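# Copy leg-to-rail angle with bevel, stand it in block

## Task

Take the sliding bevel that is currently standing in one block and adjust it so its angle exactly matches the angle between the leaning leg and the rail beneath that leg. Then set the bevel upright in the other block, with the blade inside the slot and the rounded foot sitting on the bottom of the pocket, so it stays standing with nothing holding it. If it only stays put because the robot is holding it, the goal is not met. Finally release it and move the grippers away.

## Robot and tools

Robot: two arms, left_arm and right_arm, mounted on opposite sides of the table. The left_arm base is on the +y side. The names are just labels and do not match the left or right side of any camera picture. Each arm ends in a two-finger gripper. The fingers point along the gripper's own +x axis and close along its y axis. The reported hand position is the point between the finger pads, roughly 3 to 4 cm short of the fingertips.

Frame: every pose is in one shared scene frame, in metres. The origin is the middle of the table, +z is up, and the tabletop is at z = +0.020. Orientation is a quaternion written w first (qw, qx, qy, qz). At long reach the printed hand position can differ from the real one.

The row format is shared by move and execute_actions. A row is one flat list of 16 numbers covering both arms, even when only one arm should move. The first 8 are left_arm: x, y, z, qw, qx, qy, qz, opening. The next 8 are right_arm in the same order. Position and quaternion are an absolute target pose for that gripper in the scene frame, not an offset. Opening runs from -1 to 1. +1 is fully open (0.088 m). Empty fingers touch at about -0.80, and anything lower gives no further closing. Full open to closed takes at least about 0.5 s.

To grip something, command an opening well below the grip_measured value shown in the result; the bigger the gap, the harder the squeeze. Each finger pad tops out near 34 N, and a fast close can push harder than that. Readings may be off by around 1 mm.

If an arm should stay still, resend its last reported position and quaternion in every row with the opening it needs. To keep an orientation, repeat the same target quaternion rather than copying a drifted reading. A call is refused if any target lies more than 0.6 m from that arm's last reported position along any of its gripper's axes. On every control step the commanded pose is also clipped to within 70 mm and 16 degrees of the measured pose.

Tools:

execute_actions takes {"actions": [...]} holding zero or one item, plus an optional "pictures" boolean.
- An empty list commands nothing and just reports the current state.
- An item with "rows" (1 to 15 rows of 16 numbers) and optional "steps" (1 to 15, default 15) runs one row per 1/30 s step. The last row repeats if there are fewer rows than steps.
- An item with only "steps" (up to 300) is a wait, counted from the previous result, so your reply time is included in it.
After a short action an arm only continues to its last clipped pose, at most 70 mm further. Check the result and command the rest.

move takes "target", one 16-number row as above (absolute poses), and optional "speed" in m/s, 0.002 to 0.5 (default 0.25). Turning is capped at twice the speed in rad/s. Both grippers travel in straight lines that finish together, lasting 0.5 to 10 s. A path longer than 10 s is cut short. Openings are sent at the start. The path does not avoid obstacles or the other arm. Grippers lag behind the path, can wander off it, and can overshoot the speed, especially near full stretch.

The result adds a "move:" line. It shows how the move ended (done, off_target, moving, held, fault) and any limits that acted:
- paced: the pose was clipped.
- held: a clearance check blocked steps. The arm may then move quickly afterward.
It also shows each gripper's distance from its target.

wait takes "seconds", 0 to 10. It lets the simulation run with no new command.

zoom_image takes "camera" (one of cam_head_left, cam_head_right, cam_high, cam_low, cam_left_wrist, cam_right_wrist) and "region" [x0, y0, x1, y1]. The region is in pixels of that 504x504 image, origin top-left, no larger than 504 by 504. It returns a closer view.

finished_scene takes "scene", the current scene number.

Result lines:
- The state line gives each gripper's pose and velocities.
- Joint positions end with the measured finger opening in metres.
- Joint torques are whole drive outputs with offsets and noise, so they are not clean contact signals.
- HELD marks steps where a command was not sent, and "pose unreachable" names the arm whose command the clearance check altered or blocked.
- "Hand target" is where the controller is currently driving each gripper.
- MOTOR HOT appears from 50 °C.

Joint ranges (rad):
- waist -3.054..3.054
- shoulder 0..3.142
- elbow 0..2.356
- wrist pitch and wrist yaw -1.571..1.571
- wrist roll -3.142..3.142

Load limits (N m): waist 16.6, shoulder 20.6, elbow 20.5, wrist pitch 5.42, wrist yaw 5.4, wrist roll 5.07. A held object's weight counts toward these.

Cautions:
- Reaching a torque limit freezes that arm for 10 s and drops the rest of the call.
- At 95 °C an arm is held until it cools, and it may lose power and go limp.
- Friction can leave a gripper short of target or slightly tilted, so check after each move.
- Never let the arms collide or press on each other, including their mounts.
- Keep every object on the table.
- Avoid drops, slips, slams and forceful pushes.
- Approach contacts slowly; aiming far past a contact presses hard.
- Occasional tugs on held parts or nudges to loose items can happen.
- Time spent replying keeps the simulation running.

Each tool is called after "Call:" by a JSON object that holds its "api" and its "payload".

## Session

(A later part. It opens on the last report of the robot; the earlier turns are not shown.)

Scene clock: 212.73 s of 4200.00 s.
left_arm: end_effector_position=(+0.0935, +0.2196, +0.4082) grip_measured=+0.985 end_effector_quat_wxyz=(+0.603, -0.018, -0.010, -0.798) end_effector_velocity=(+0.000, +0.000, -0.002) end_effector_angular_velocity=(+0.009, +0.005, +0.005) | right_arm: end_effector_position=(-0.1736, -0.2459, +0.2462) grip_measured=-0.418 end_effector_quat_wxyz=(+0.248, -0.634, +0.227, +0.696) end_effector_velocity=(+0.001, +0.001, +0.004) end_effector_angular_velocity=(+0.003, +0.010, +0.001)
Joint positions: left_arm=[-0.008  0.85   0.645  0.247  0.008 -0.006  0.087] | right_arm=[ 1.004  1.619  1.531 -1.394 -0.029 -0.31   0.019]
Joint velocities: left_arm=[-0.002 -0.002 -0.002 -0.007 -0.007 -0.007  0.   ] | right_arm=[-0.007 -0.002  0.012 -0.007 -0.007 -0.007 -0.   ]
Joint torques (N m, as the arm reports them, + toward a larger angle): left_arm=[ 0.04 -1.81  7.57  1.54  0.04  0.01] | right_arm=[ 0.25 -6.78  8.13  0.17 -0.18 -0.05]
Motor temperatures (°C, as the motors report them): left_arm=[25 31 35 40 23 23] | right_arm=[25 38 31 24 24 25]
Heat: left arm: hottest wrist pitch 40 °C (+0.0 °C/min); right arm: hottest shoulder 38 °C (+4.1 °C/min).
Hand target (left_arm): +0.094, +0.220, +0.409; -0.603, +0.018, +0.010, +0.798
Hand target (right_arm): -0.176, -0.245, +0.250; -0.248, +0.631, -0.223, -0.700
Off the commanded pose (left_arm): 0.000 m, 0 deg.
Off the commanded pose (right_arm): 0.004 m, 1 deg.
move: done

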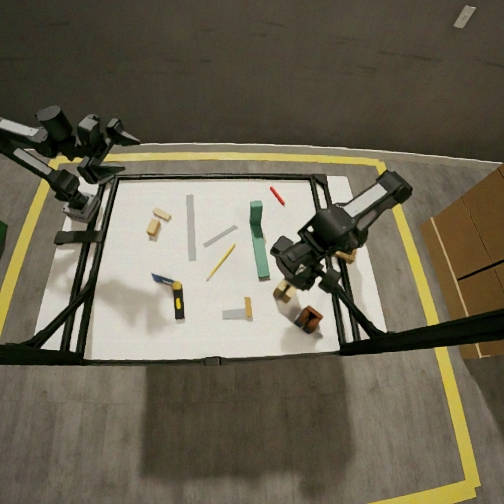

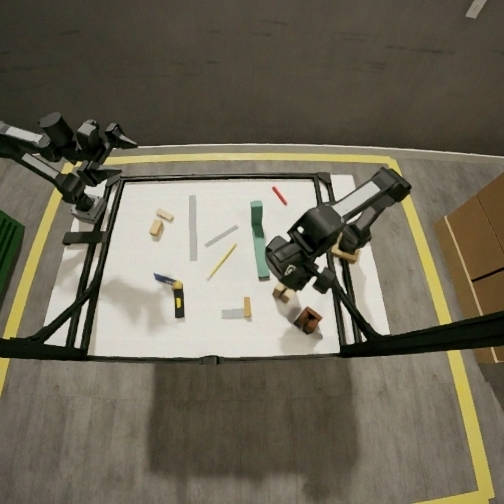

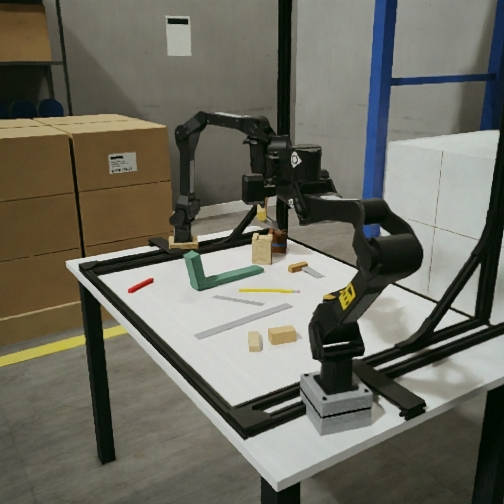

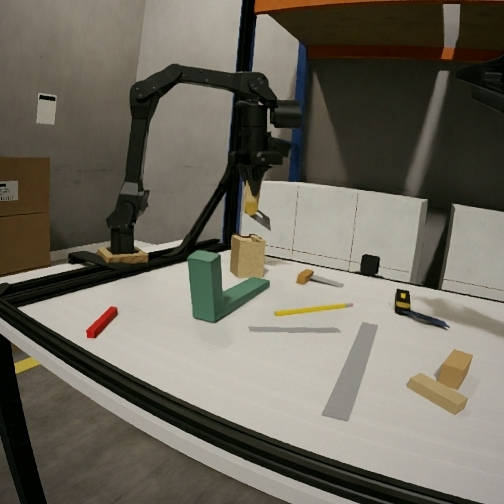

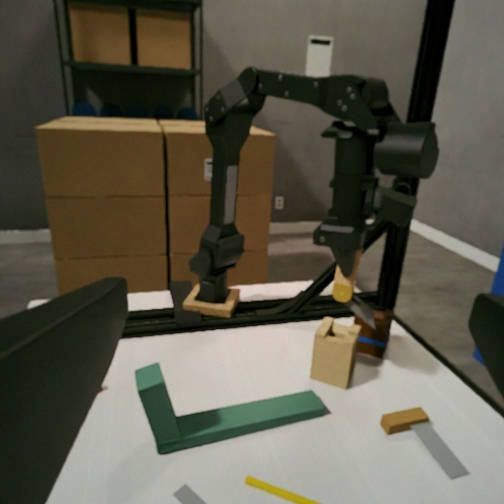

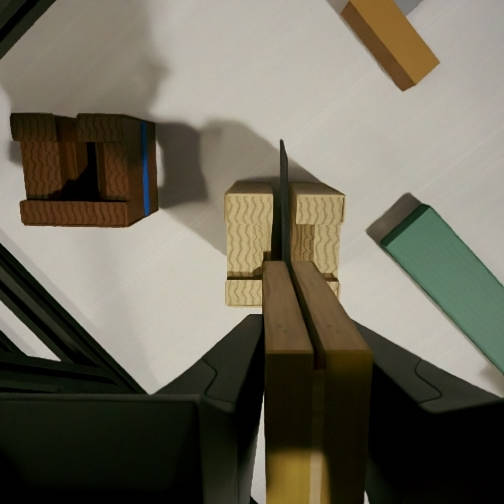

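Call:
{"api": "move", "payload": {"target": [0.085,0.09,0.11,0.643,0,0,-0.766,-0.5,-0.1755,-0.2452,0.272,0.2481,-0.6307,0.2233,0.7004,-0.62], "speed": 0.15}}

Scene clock: 275.37 s of 4200.00 s.
left_arm: end_effector_position=(+0.0828, +0.0925, +0.1140) grip_measured=-0.500 end_effector_quat_wxyz=(+0.641, +0.047, +0.038, -0.765) end_effector_velocity=(-0.002, +0.000, -0.001) end_effector_angular_velocity=(-0.004, -0.007, -0.001) | right_arm: end_effector_position=(-0.1736, -0.2468, +0.2711) grip_measured=-0.418 end_effector_quat_wxyz=(+0.249, -0.631, +0.224, +0.699) end_effector_velocity=(+0.003, -0.005, -0.000) end_effector_angular_velocity=(-0.021, -0.007, +0.020)
Joint positions: left_arm=[ 0.021  2.291  0.604  1.565 -0.063 -0.006  0.015] | right_arm=[ 1.005  1.627  1.639 -1.485 -0.03  -0.311  0.019]
Joint velocities: left_arm=[-0.007  0.007  0.002  0.007 -0.007  0.007 -0.   ] | right_arm=[-0.002 -0.002 -0.002 -0.022 -0.007 -0.022 -0.   ]
Joint torques (N m, as the arm reports them, + toward a larger angle): left_arm=[ 0.27 -6.12  3.1   1.87 -0.11 -0.08] | right_arm=[ 0.14 -5.59  7.94  0.16 -0.15 -0.02]
Motor temperatures (°C, as the motors report them): left_arm=[25 31 35 41 23 23] | right_arm=[25 36 34 24 24 25]
Heat: left arm: hottest wrist pitch 41 °C (+1.0 °C/min); right arm: hottest shoulder 36 °C (-1.0 °C/min).
Hand target (left_arm): +0.084, +0.091, +0.112; +0.643, +0.047, +0.040, -0.763
Hand target (right_arm): -0.176, -0.245, +0.272; -0.248, +0.631, -0.223, -0.700
Off the commanded pose (left_arm): 0.005 m, 7 deg.
Off the commanded pose (right_arm): 0.003 m, 0 deg.
joint sent to its limit (left arm) — the command would take joint 4 (wrist pitch) past its upper limit, so that joint was sent only as far as its limit.
move: off_target (left_arm)

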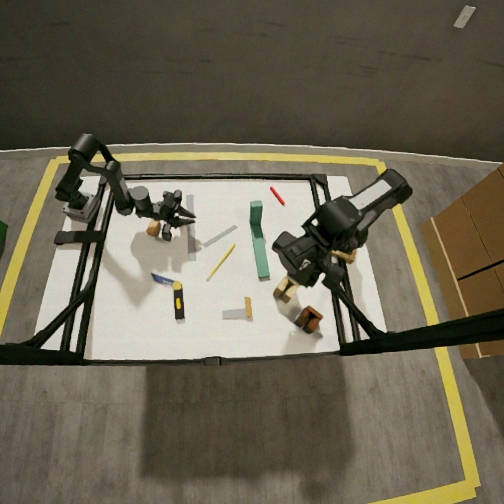

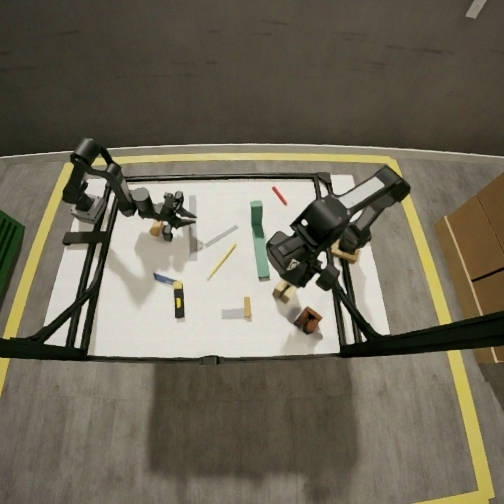

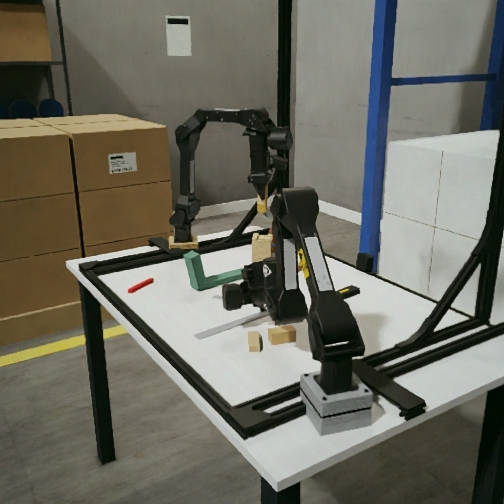

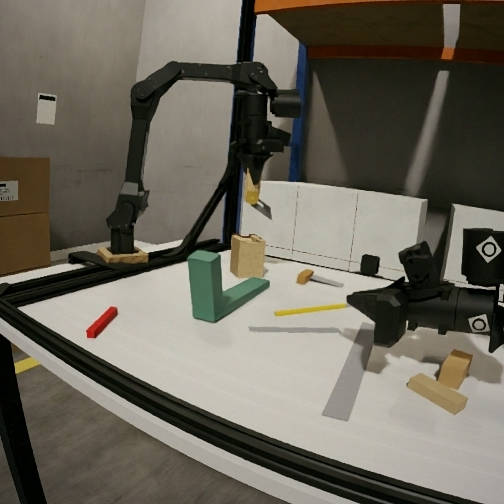

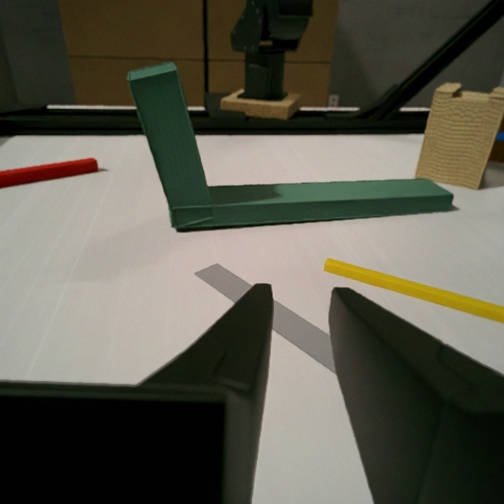

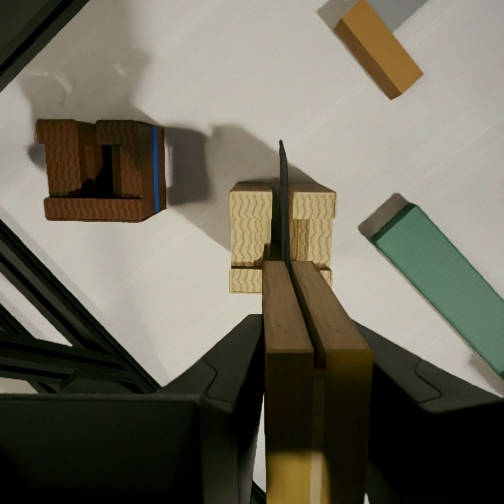

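Call:
{"api": "move", "payload": {"target": [0.0828,0.0925,0.114,0.641,0.047,0.038,-0.765,-0.5,0.0,-0.166,0.26,0.0072,-0.5592,0.0049,0.8290,-0.62], "speed": 0.1}}

Scene clock: 339.30 s of 4200.00 s.
left_arm: end_effector_position=(+0.0835, +0.0920, +0.1121) grip_measured=-0.500 end_effector_quat_wxyz=(+0.642, +0.048, +0.040, -0.764) end_effector_velocity=(+0.000, +0.001, -0.004) end_effector_angular_velocity=(+0.022, +0.001, +0.006) | right_arm: end_effector_position=(+0.0007, -0.1682, +0.2585) grip_measured=-0.418 end_effector_quat_wxyz=(+0.020, -0.564, -0.001, +0.825) end_effector_velocity=(-0.000, -0.001, +0.004) end_effector_angular_velocity=(+0.017, +0.005, +0.018)
Joint positions: left_arm=[ 0.022  2.298  0.608  1.566 -0.063 -0.007  0.015] | right_arm=[ 0.242  1.816  1.769 -1.561 -0.37  -1.74   0.019]
Joint velocities: left_arm=[-0.002 -0.002 -0.002 -0.022 -0.007 -0.007 -0.   ] | right_arm=[-0.002 -0.007  0.007 -0.007 -0.007 -0.022 -0.   ]
Joint torques (N m, as the arm reports them, + toward a larger angle): left_arm=[-0.21 -8.13  2.1   1.64  0.    0.07] | right_arm=[-0.24 -6.7   7.56 -0.15 -0.5  -0.12]
Motor temperatures (°C, as the motors report them): left_arm=[25 35 30 43 23 23] | right_arm=[25 35 34 24 24 25]
Heat: left arm: hottest wrist pitch 43 °C (+2.0 °C/min); right arm: hottest shoulder 35 °C (-1.0 °C/min).
Hand target (left_arm): +0.083, +0.093, +0.114; +0.641, +0.047, +0.038, -0.765
Hand target (right_arm): +0.002, -0.166, +0.259; +0.020, -0.563, -0.003, +0.827
Off the commanded pose (left_arm): 0.002 m, 0 deg.
Off the commanded pose (right_arm): 0.003 m, 2 deg.
joint sent to its limit (right arm) — the command would take joint 4 (wrist pitch) past its lower limit, so that joint was sent only as far as its limit.
move: done

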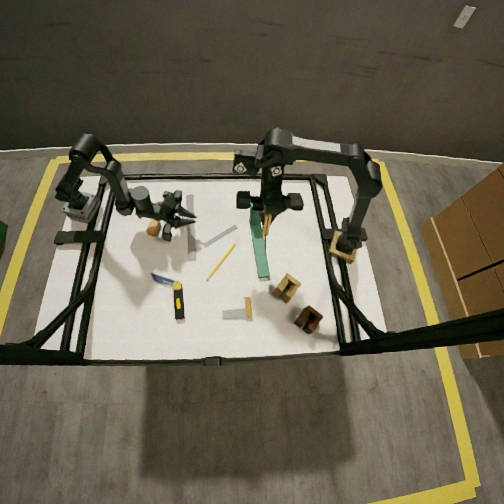

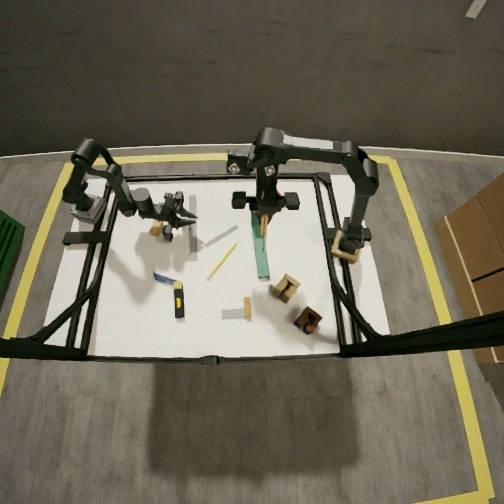

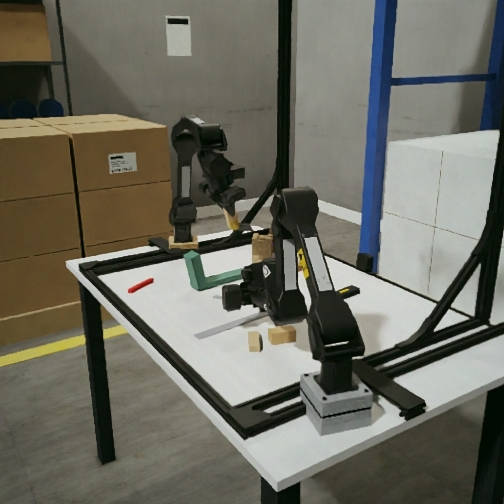

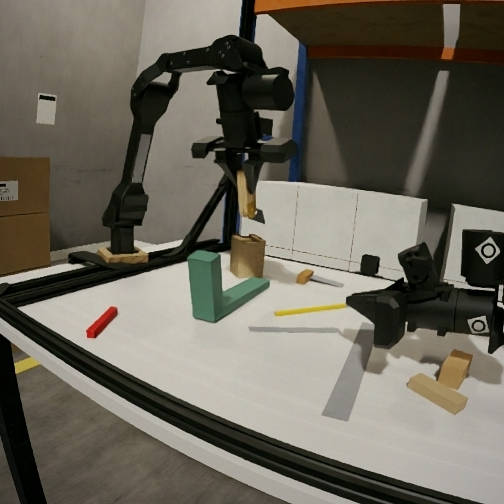

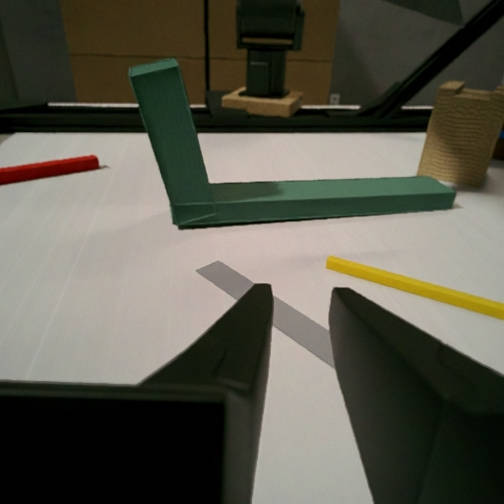

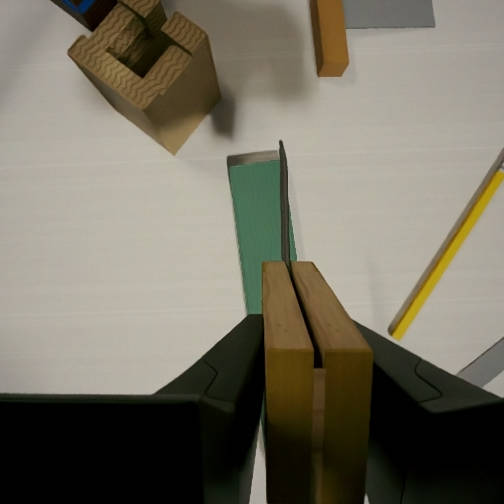

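Call:
{"api": "move", "payload": {"target": [0.0828,0.0925,0.114,0.641,0.047,0.038,-0.765,-0.5,0.03,-0.166,0.185,-0.0289,-0.5589,-0.0195,0.8285,-0.62], "speed": 0.06}}

Scene clock: 358.73 s of 4200.00 s.
left_arm: end_effector_position=(+0.0834, +0.0921, +0.1123) grip_measured=-0.500 end_effector_quat_wxyz=(+0.642, +0.048, +0.039, -0.765) end_effector_velocity=(+0.000, +0.001, -0.001) end_effector_angular_velocity=(+0.008, +0.005, +0.006) | right_arm: end_effector_position=(+0.0291, -0.1653, +0.1897) grip_measured=-0.418 end_effector_quat_wxyz=(-0.025, -0.561, -0.024, +0.827) end_effector_velocity=(+0.002, +0.001, +0.002) end_effector_angular_velocity=(+0.016, +0.004, -0.001)
Joint positions: left_arm=[ 0.022  2.297  0.607  1.566 -0.063 -0.007  0.015] | right_arm=[ 0.164  1.887  1.584 -1.387 -0.361 -1.931  0.019]
Joint velocities: left_arm=[-0.002 -0.002 -0.002 -0.007 -0.007 -0.007 -0.   ] | right_arm=[-0.007 -0.007 -0.002  0.007 -0.007 -0.007 -0.   ]
Joint torques (N m, as the arm reports them, + toward a larger angle): left_arm=[-0.19 -7.98  2.2   1.66  0.    0.06] | right_arm=[-0.26 -7.32  4.89 -0.03 -0.32 -0.13]
Motor temperatures (°C, as the motors report them): left_arm=[25 37 29 42 23 23] | right_arm=[25 36 34 24 24 25]
Heat: left arm: hottest wrist pitch 42 °C (+0.0 °C/min); right arm: hottest shoulder 36 °C (+1.0 °C/min).
Hand target (left_arm): +0.083, +0.092, +0.114; +0.641, +0.047, +0.038, -0.765
Hand target (right_arm): +0.030, -0.166, +0.185; -0.029, -0.559, -0.019, +0.828
Off the commanded pose (left_arm): 0.002 m, 0 deg.
Off the commanded pose (right_arm): 0.005 m, 1 deg.
move: done

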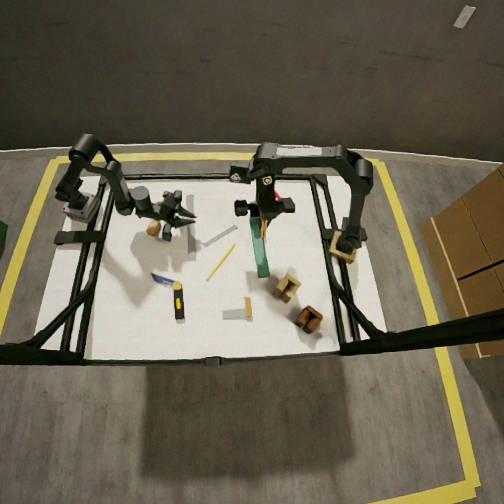

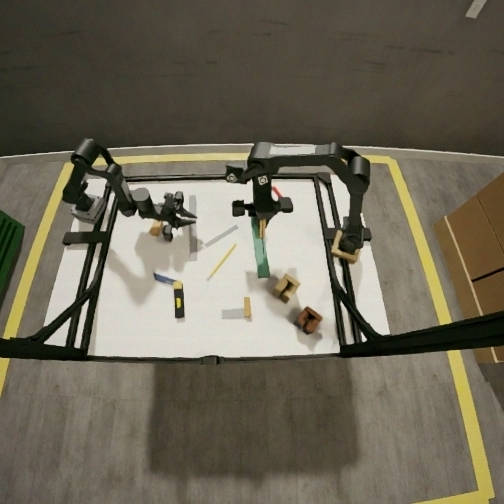

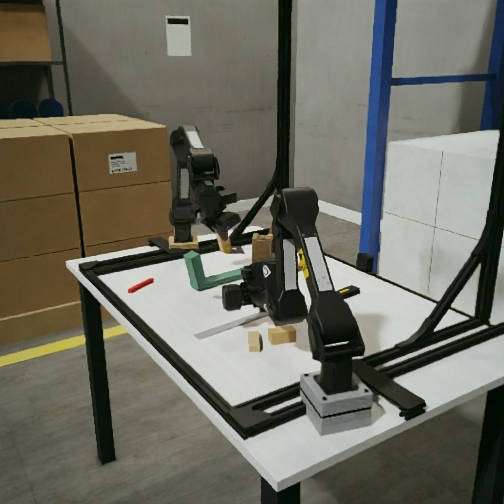

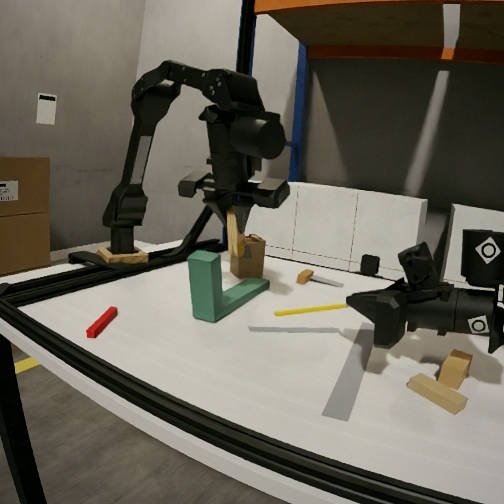

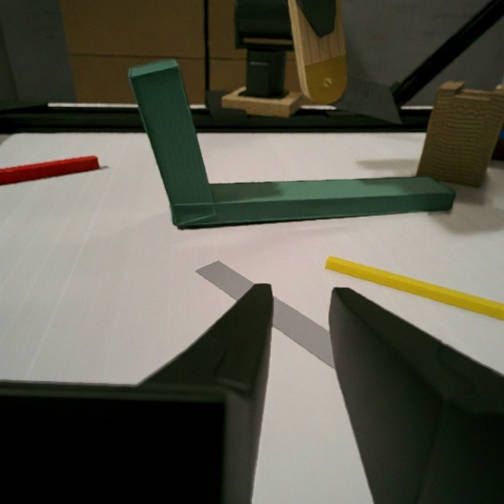

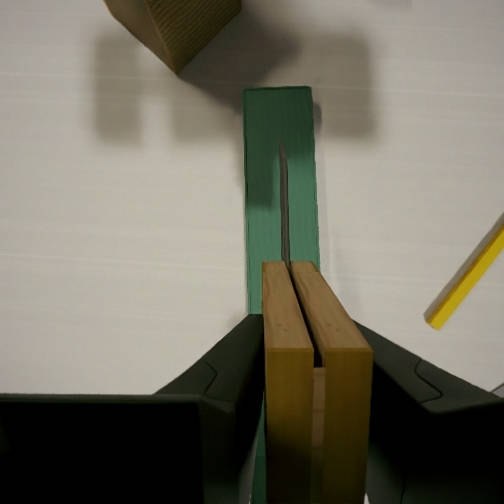

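Call:
{"api": "zoom_image", "payload": {"camera": "cam_left_wrist", "region": [120,0,420,240]}}

Region (120, 0, 420, 240) of cam_left_wrist's 504x504 image, scaled by 1.680, with more detail than that image has; it fills the top 403 rows of this view, and the rest is white.

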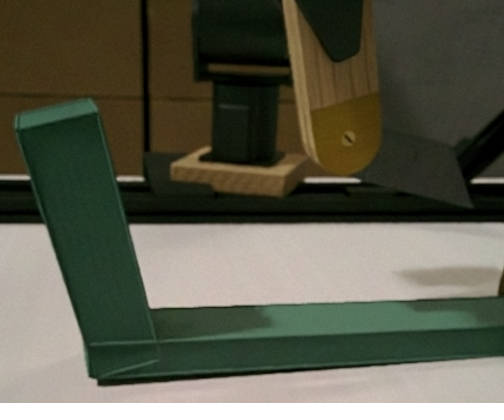

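Call:
{"api": "move", "payload": {"target": [0.0828,0.0925,0.114,0.641,0.047,0.038,-0.765,-0.5,0.075,-0.163,0.148,-0.0289,-0.5589,-0.0195,0.8285,-0.62], "speed": 0.04}}

Call:
{"api": "zoom_image", "payload": {"camera": "cam_left_wrist", "region": [120,0,420,240]}}

Scene clock: 420.57 s of 4200.00 s.
left_arm: end_effector_position=(+0.0831, +0.0924, +0.1128) grip_measured=-0.500 end_effector_quat_wxyz=(+0.641, +0.048, +0.039, -0.765) end_effector_velocity=(+0.002, -0.000, +0.001) end_effector_angular_velocity=(+0.006, +0.018, +0.022) | right_arm: end_effector_position=(+0.0745, -0.1617, +0.1528) grip_measured=-0.418 end_effector_quat_wxyz=(-0.025, -0.561, -0.024, +0.827) end_effector_velocity=(+0.003, +0.001, +0.001) end_effector_angular_velocity=(+0.017, -0.011, +0.019)
Joint positions: left_arm=[ 0.021  2.295  0.606  1.565 -0.063 -0.006  0.015] | right_arm=[ 0.046  1.985  1.57  -1.318 -0.343 -2.055  0.019]
Joint velocities: left_arm=[-0.002 -0.007 -0.002 -0.007 -0.022 -0.022 -0.   ] | right_arm=[-0.002 -0.002  0.002  0.007  0.007 -0.022 -0.   ]
Joint torques (N m, as the arm reports them, + toward a larger angle): left_arm=[-0.11 -7.77  2.32  1.66 -0.01  0.04] | right_arm=[-0.24 -7.66  4.93 -0.07 -0.29 -0.07]
Motor temperatures (°C, as the motors report them): left_arm=[25 38 29 42 23 23] | right_arm=[25 38 32 23 24 25]
Heat: left arm: hottest wrist pitch 42 °C (+0.0 °C/min); right arm: hottest shoulder 38 °C (+2.0 °C/min).
Hand target (left_arm): +0.083, +0.093, +0.114; +0.641, +0.047, +0.038, -0.765
Hand target (right_arm): +0.075, -0.163, +0.148; -0.029, -0.559, -0.019, +0.828
Off the commanded pose (left_arm): 0.001 m, 0 deg.
Off the commanded pose (right_arm): 0.005 m, 1 deg.
move: done

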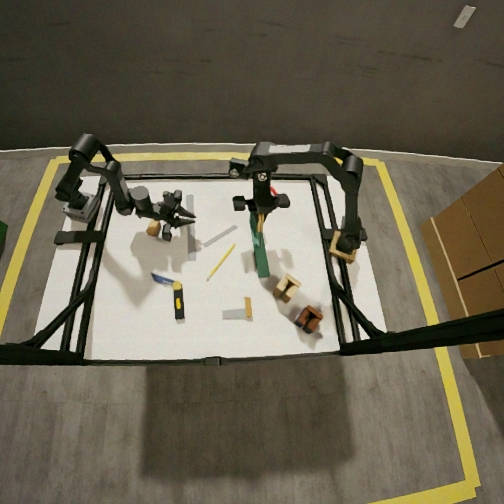

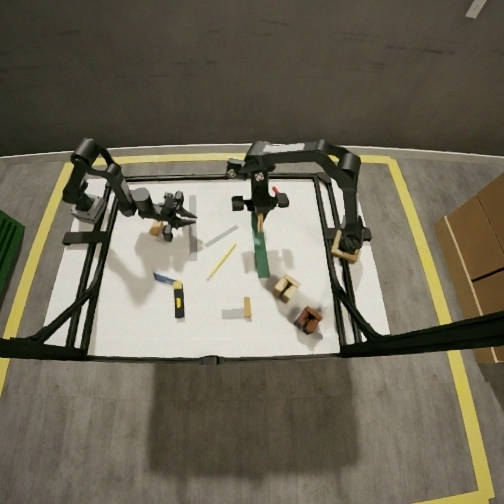

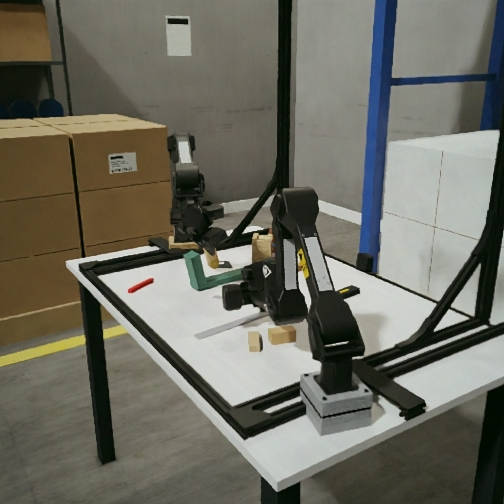

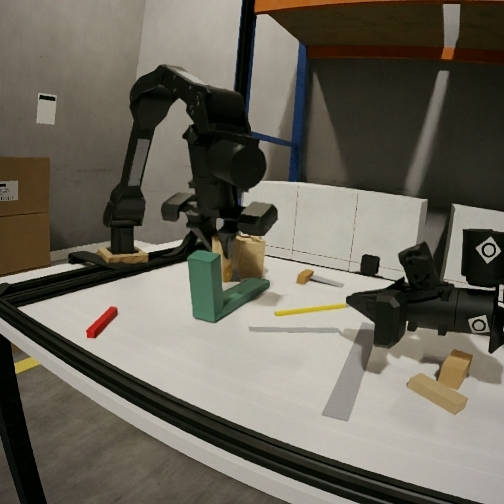

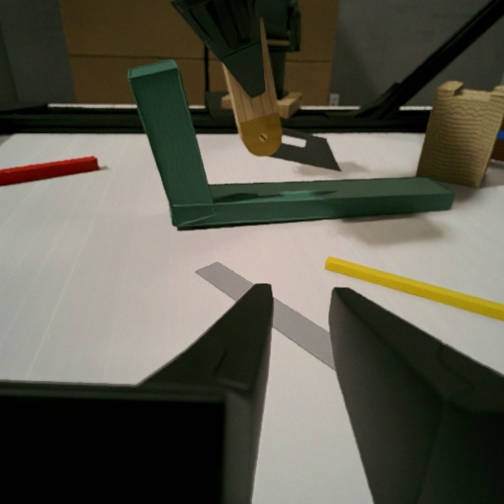

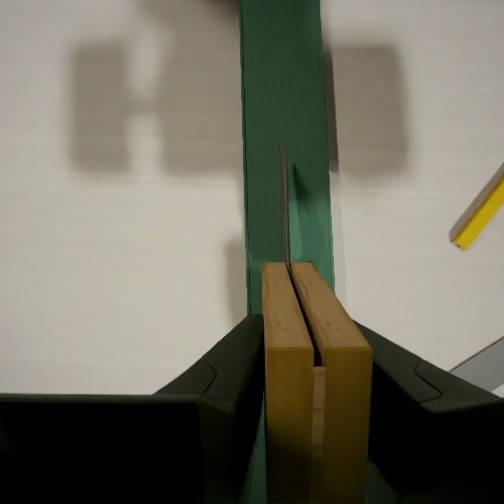

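Region (120, 0, 420, 240) of cam_left_wrist's 504x504 image, scaled by 1.680, with more detail than that image has; it fills the top 403 rows of this view, and the rest is white.

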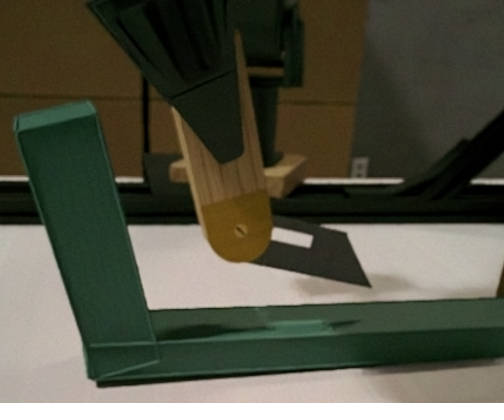

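Call:
{"api": "move", "payload": {"target": [0.0828,0.0925,0.114,0.641,0.047,0.038,-0.765,-0.5,0.080,-0.1625,0.124,-0.0294,-0.5370,-0.0188,0.8429,-0.62], "speed": 0.015}}

Call:
{"api": "zoom_image", "payload": {"camera": "cam_left_wrist", "region": [120,0,420,240]}}

Scene clock: 482.63 s of 4200.00 s.
left_arm: end_effector_position=(+0.0829, +0.0926, +0.1131) grip_measured=-0.500 end_effector_quat_wxyz=(+0.641, +0.048, +0.039, -0.765) end_effector_velocity=(+0.000, +0.001, -0.001) end_effector_angular_velocity=(+0.006, -0.010, +0.004) | right_arm: end_effector_position=(+0.0801, -0.1606, +0.1318) grip_measured=-0.418 end_effector_quat_wxyz=(-0.024, -0.541, -0.026, +0.840) end_effector_velocity=(-0.002, -0.005, -0.002) end_effector_angular_velocity=(-0.017, +0.020, +0.016)
Joint positions: left_arm=[ 0.021  2.293  0.605  1.565 -0.063 -0.006  0.015] | right_arm=[ 0.016  2.034  1.542 -1.272 -0.383 -2.096  0.019]
Joint velocities: left_arm=[-0.002 -0.002 -0.002 -0.007 -0.007  0.007  0.   ] | right_arm=[-0.002  0.007 -0.002 -0.022 -0.007 -0.022 -0.   ]
Joint torques (N m, as the arm reports them, + toward a larger angle): left_arm=[-0.09 -7.61  2.45  1.68 -0.01  0.03] | right_arm=[-0.13 -7.25  4.21  0.11 -0.31 -0.11]
Motor temperatures (°C, as the motors report them): left_arm=[25 39 28 42 23 23] | right_arm=[25 39 31 23 24 25]
Heat: left arm: hottest wrist pitch 42 °C (+0.0 °C/min); right arm: hottest shoulder 39 °C (+1.0 °C/min).
Hand target (left_arm): +0.083, +0.092, +0.114; +0.641, +0.047, +0.038, -0.765
Hand target (right_arm): +0.080, -0.163, +0.124; -0.030, -0.537, -0.019, +0.843
Off the commanded pose (left_arm): 0.001 m, 0 deg.
Off the commanded pose (right_arm): 0.008 m, 1 deg.
move: done

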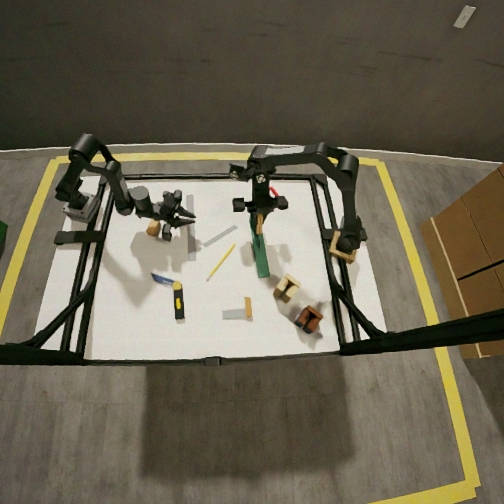

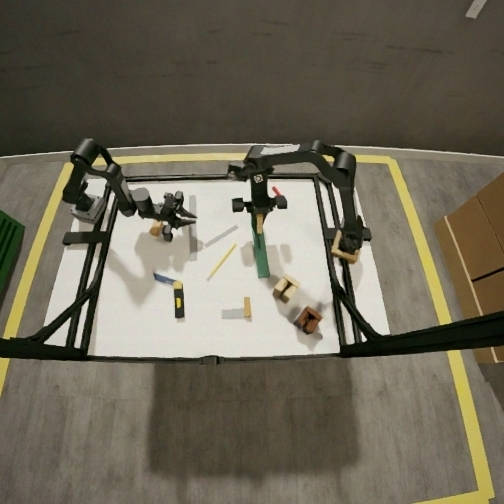

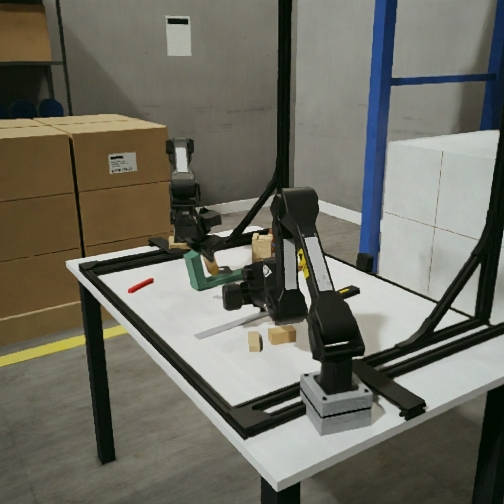

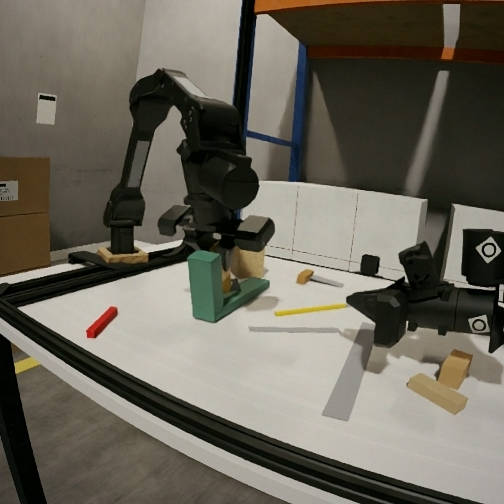

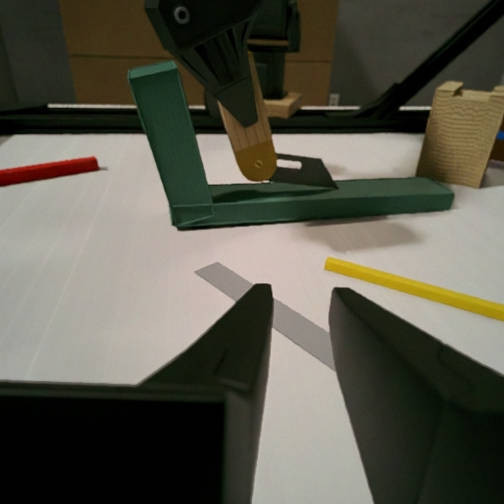

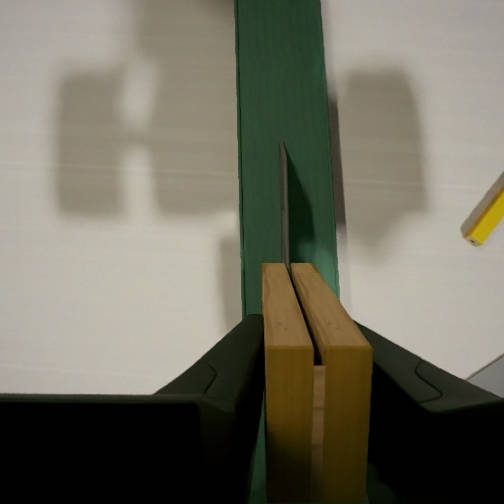

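Region (120, 0, 420, 240) of cam_left_wrist's 504x504 image, scaled by 1.680, with more detail than that image has; it fills the top 403 rows of this view, and the rest is white.

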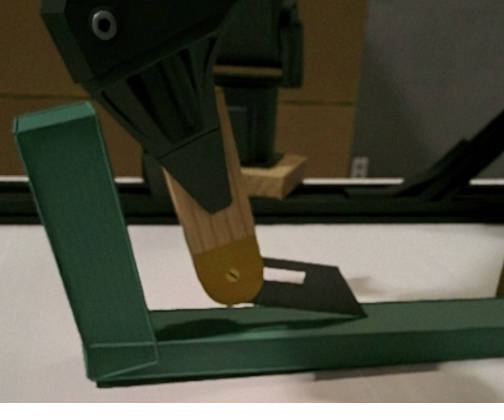

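Call:
{"api": "move", "payload": {"target": [0.0828,0.0925,0.114,0.641,0.047,0.038,-0.765,-0.5,0.070,-0.1625,0.117,-0.0294,-0.5370,-0.0188,0.8429,-0.62], "speed": 0.008}}

Call:
{"api": "zoom_image", "payload": {"camera": "cam_left_wrist", "region": [120,0,420,240]}}

Scene clock: 495.07 s of 4200.00 s.
left_arm: end_effector_position=(+0.0829, +0.0926, +0.1131) grip_measured=-0.500 end_effector_quat_wxyz=(+0.641, +0.048, +0.039, -0.765) end_effector_velocity=(+0.000, +0.000, +0.002) end_effector_angular_velocity=(-0.004, +0.022, +0.008) | right_arm: end_effector_position=(+0.0727, -0.1602, +0.1218) grip_measured=-0.418 end_effector_quat_wxyz=(-0.024, -0.539, -0.025, +0.842) end_effector_velocity=(-0.000, -0.000, +0.004) end_effector_angular_velocity=(+0.014, +0.006, +0.016)
Joint positions: left_arm=[ 0.021  2.293  0.605  1.565 -0.063 -0.006  0.015] | right_arm=[ 0.033  2.035  1.503 -1.227 -0.39  -2.077  0.019]
Joint velocities: left_arm=[-0.002 -0.002 -0.002  0.007 -0.007 -0.022 -0.   ] | right_arm=[-0.002 -0.007  0.002 -0.007 -0.007 -0.022  0.   ]
Joint torques (N m, as the arm reports them, + toward a larger angle): left_arm=[-0.06 -7.6   2.46  1.68 -0.01  0.02] | right_arm=[ 0.49 -8.39  3.91 -0.01 -0.26  0.12]
Motor temperatures (°C, as the motors report them): left_arm=[25 39 28 42 23 23] | right_arm=[25 38 30 23 24 25]
Heat: left arm: hottest wrist pitch 42 °C (+0.0 °C/min); right arm: hottest shoulder 38 °C (+0.0 °C/min).
Hand target (left_arm): +0.083, +0.092, +0.114; +0.641, +0.047, +0.038, -0.765
Hand target (right_arm): +0.070, -0.163, +0.117; -0.029, -0.537, -0.019, +0.843
Off the commanded pose (left_arm): 0.001 m, 0 deg.
Off the commanded pose (right_arm): 0.006 m, 1 deg.
move: done

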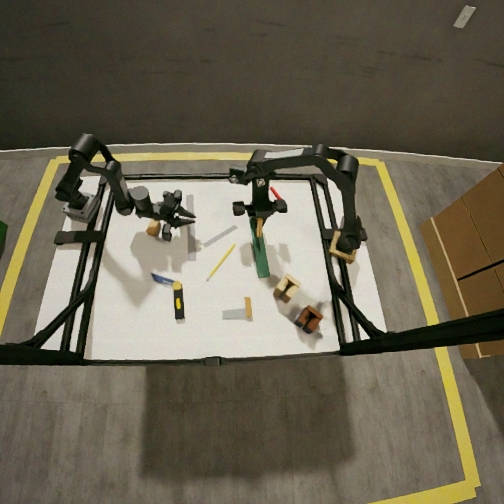

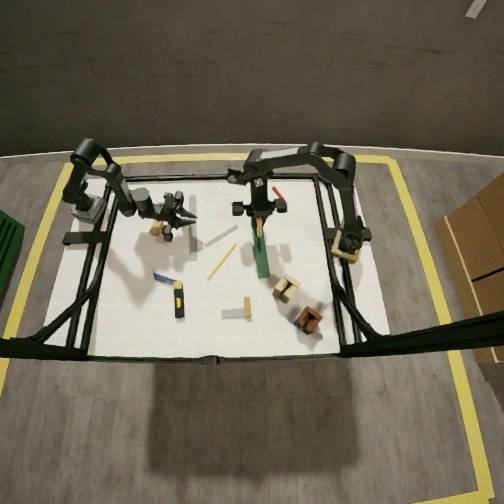

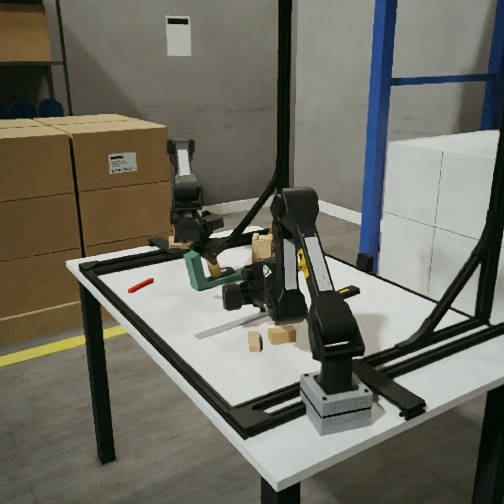

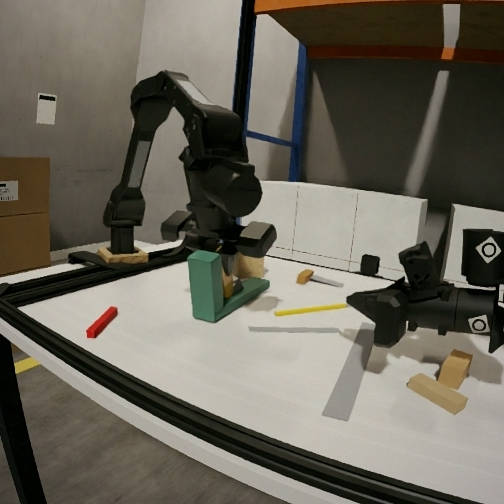

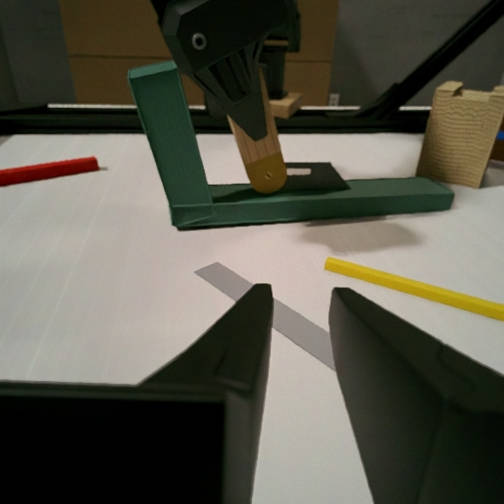

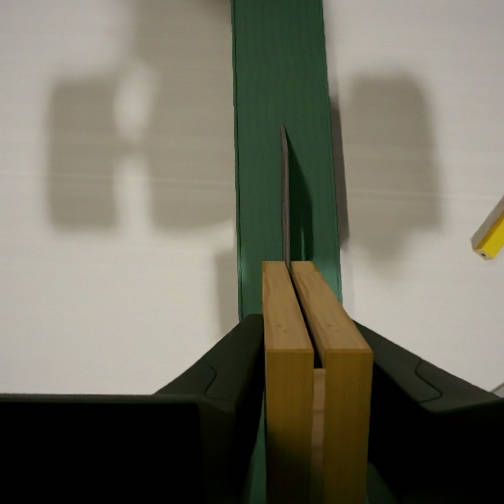

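Region (120, 0, 420, 240) of cam_left_wrist's 504x504 image, scaled by 1.680, with more detail than that image has; it fills the top 403 rows of this view, and the rest is white.

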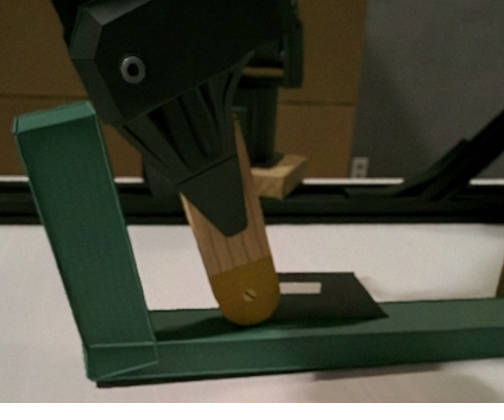

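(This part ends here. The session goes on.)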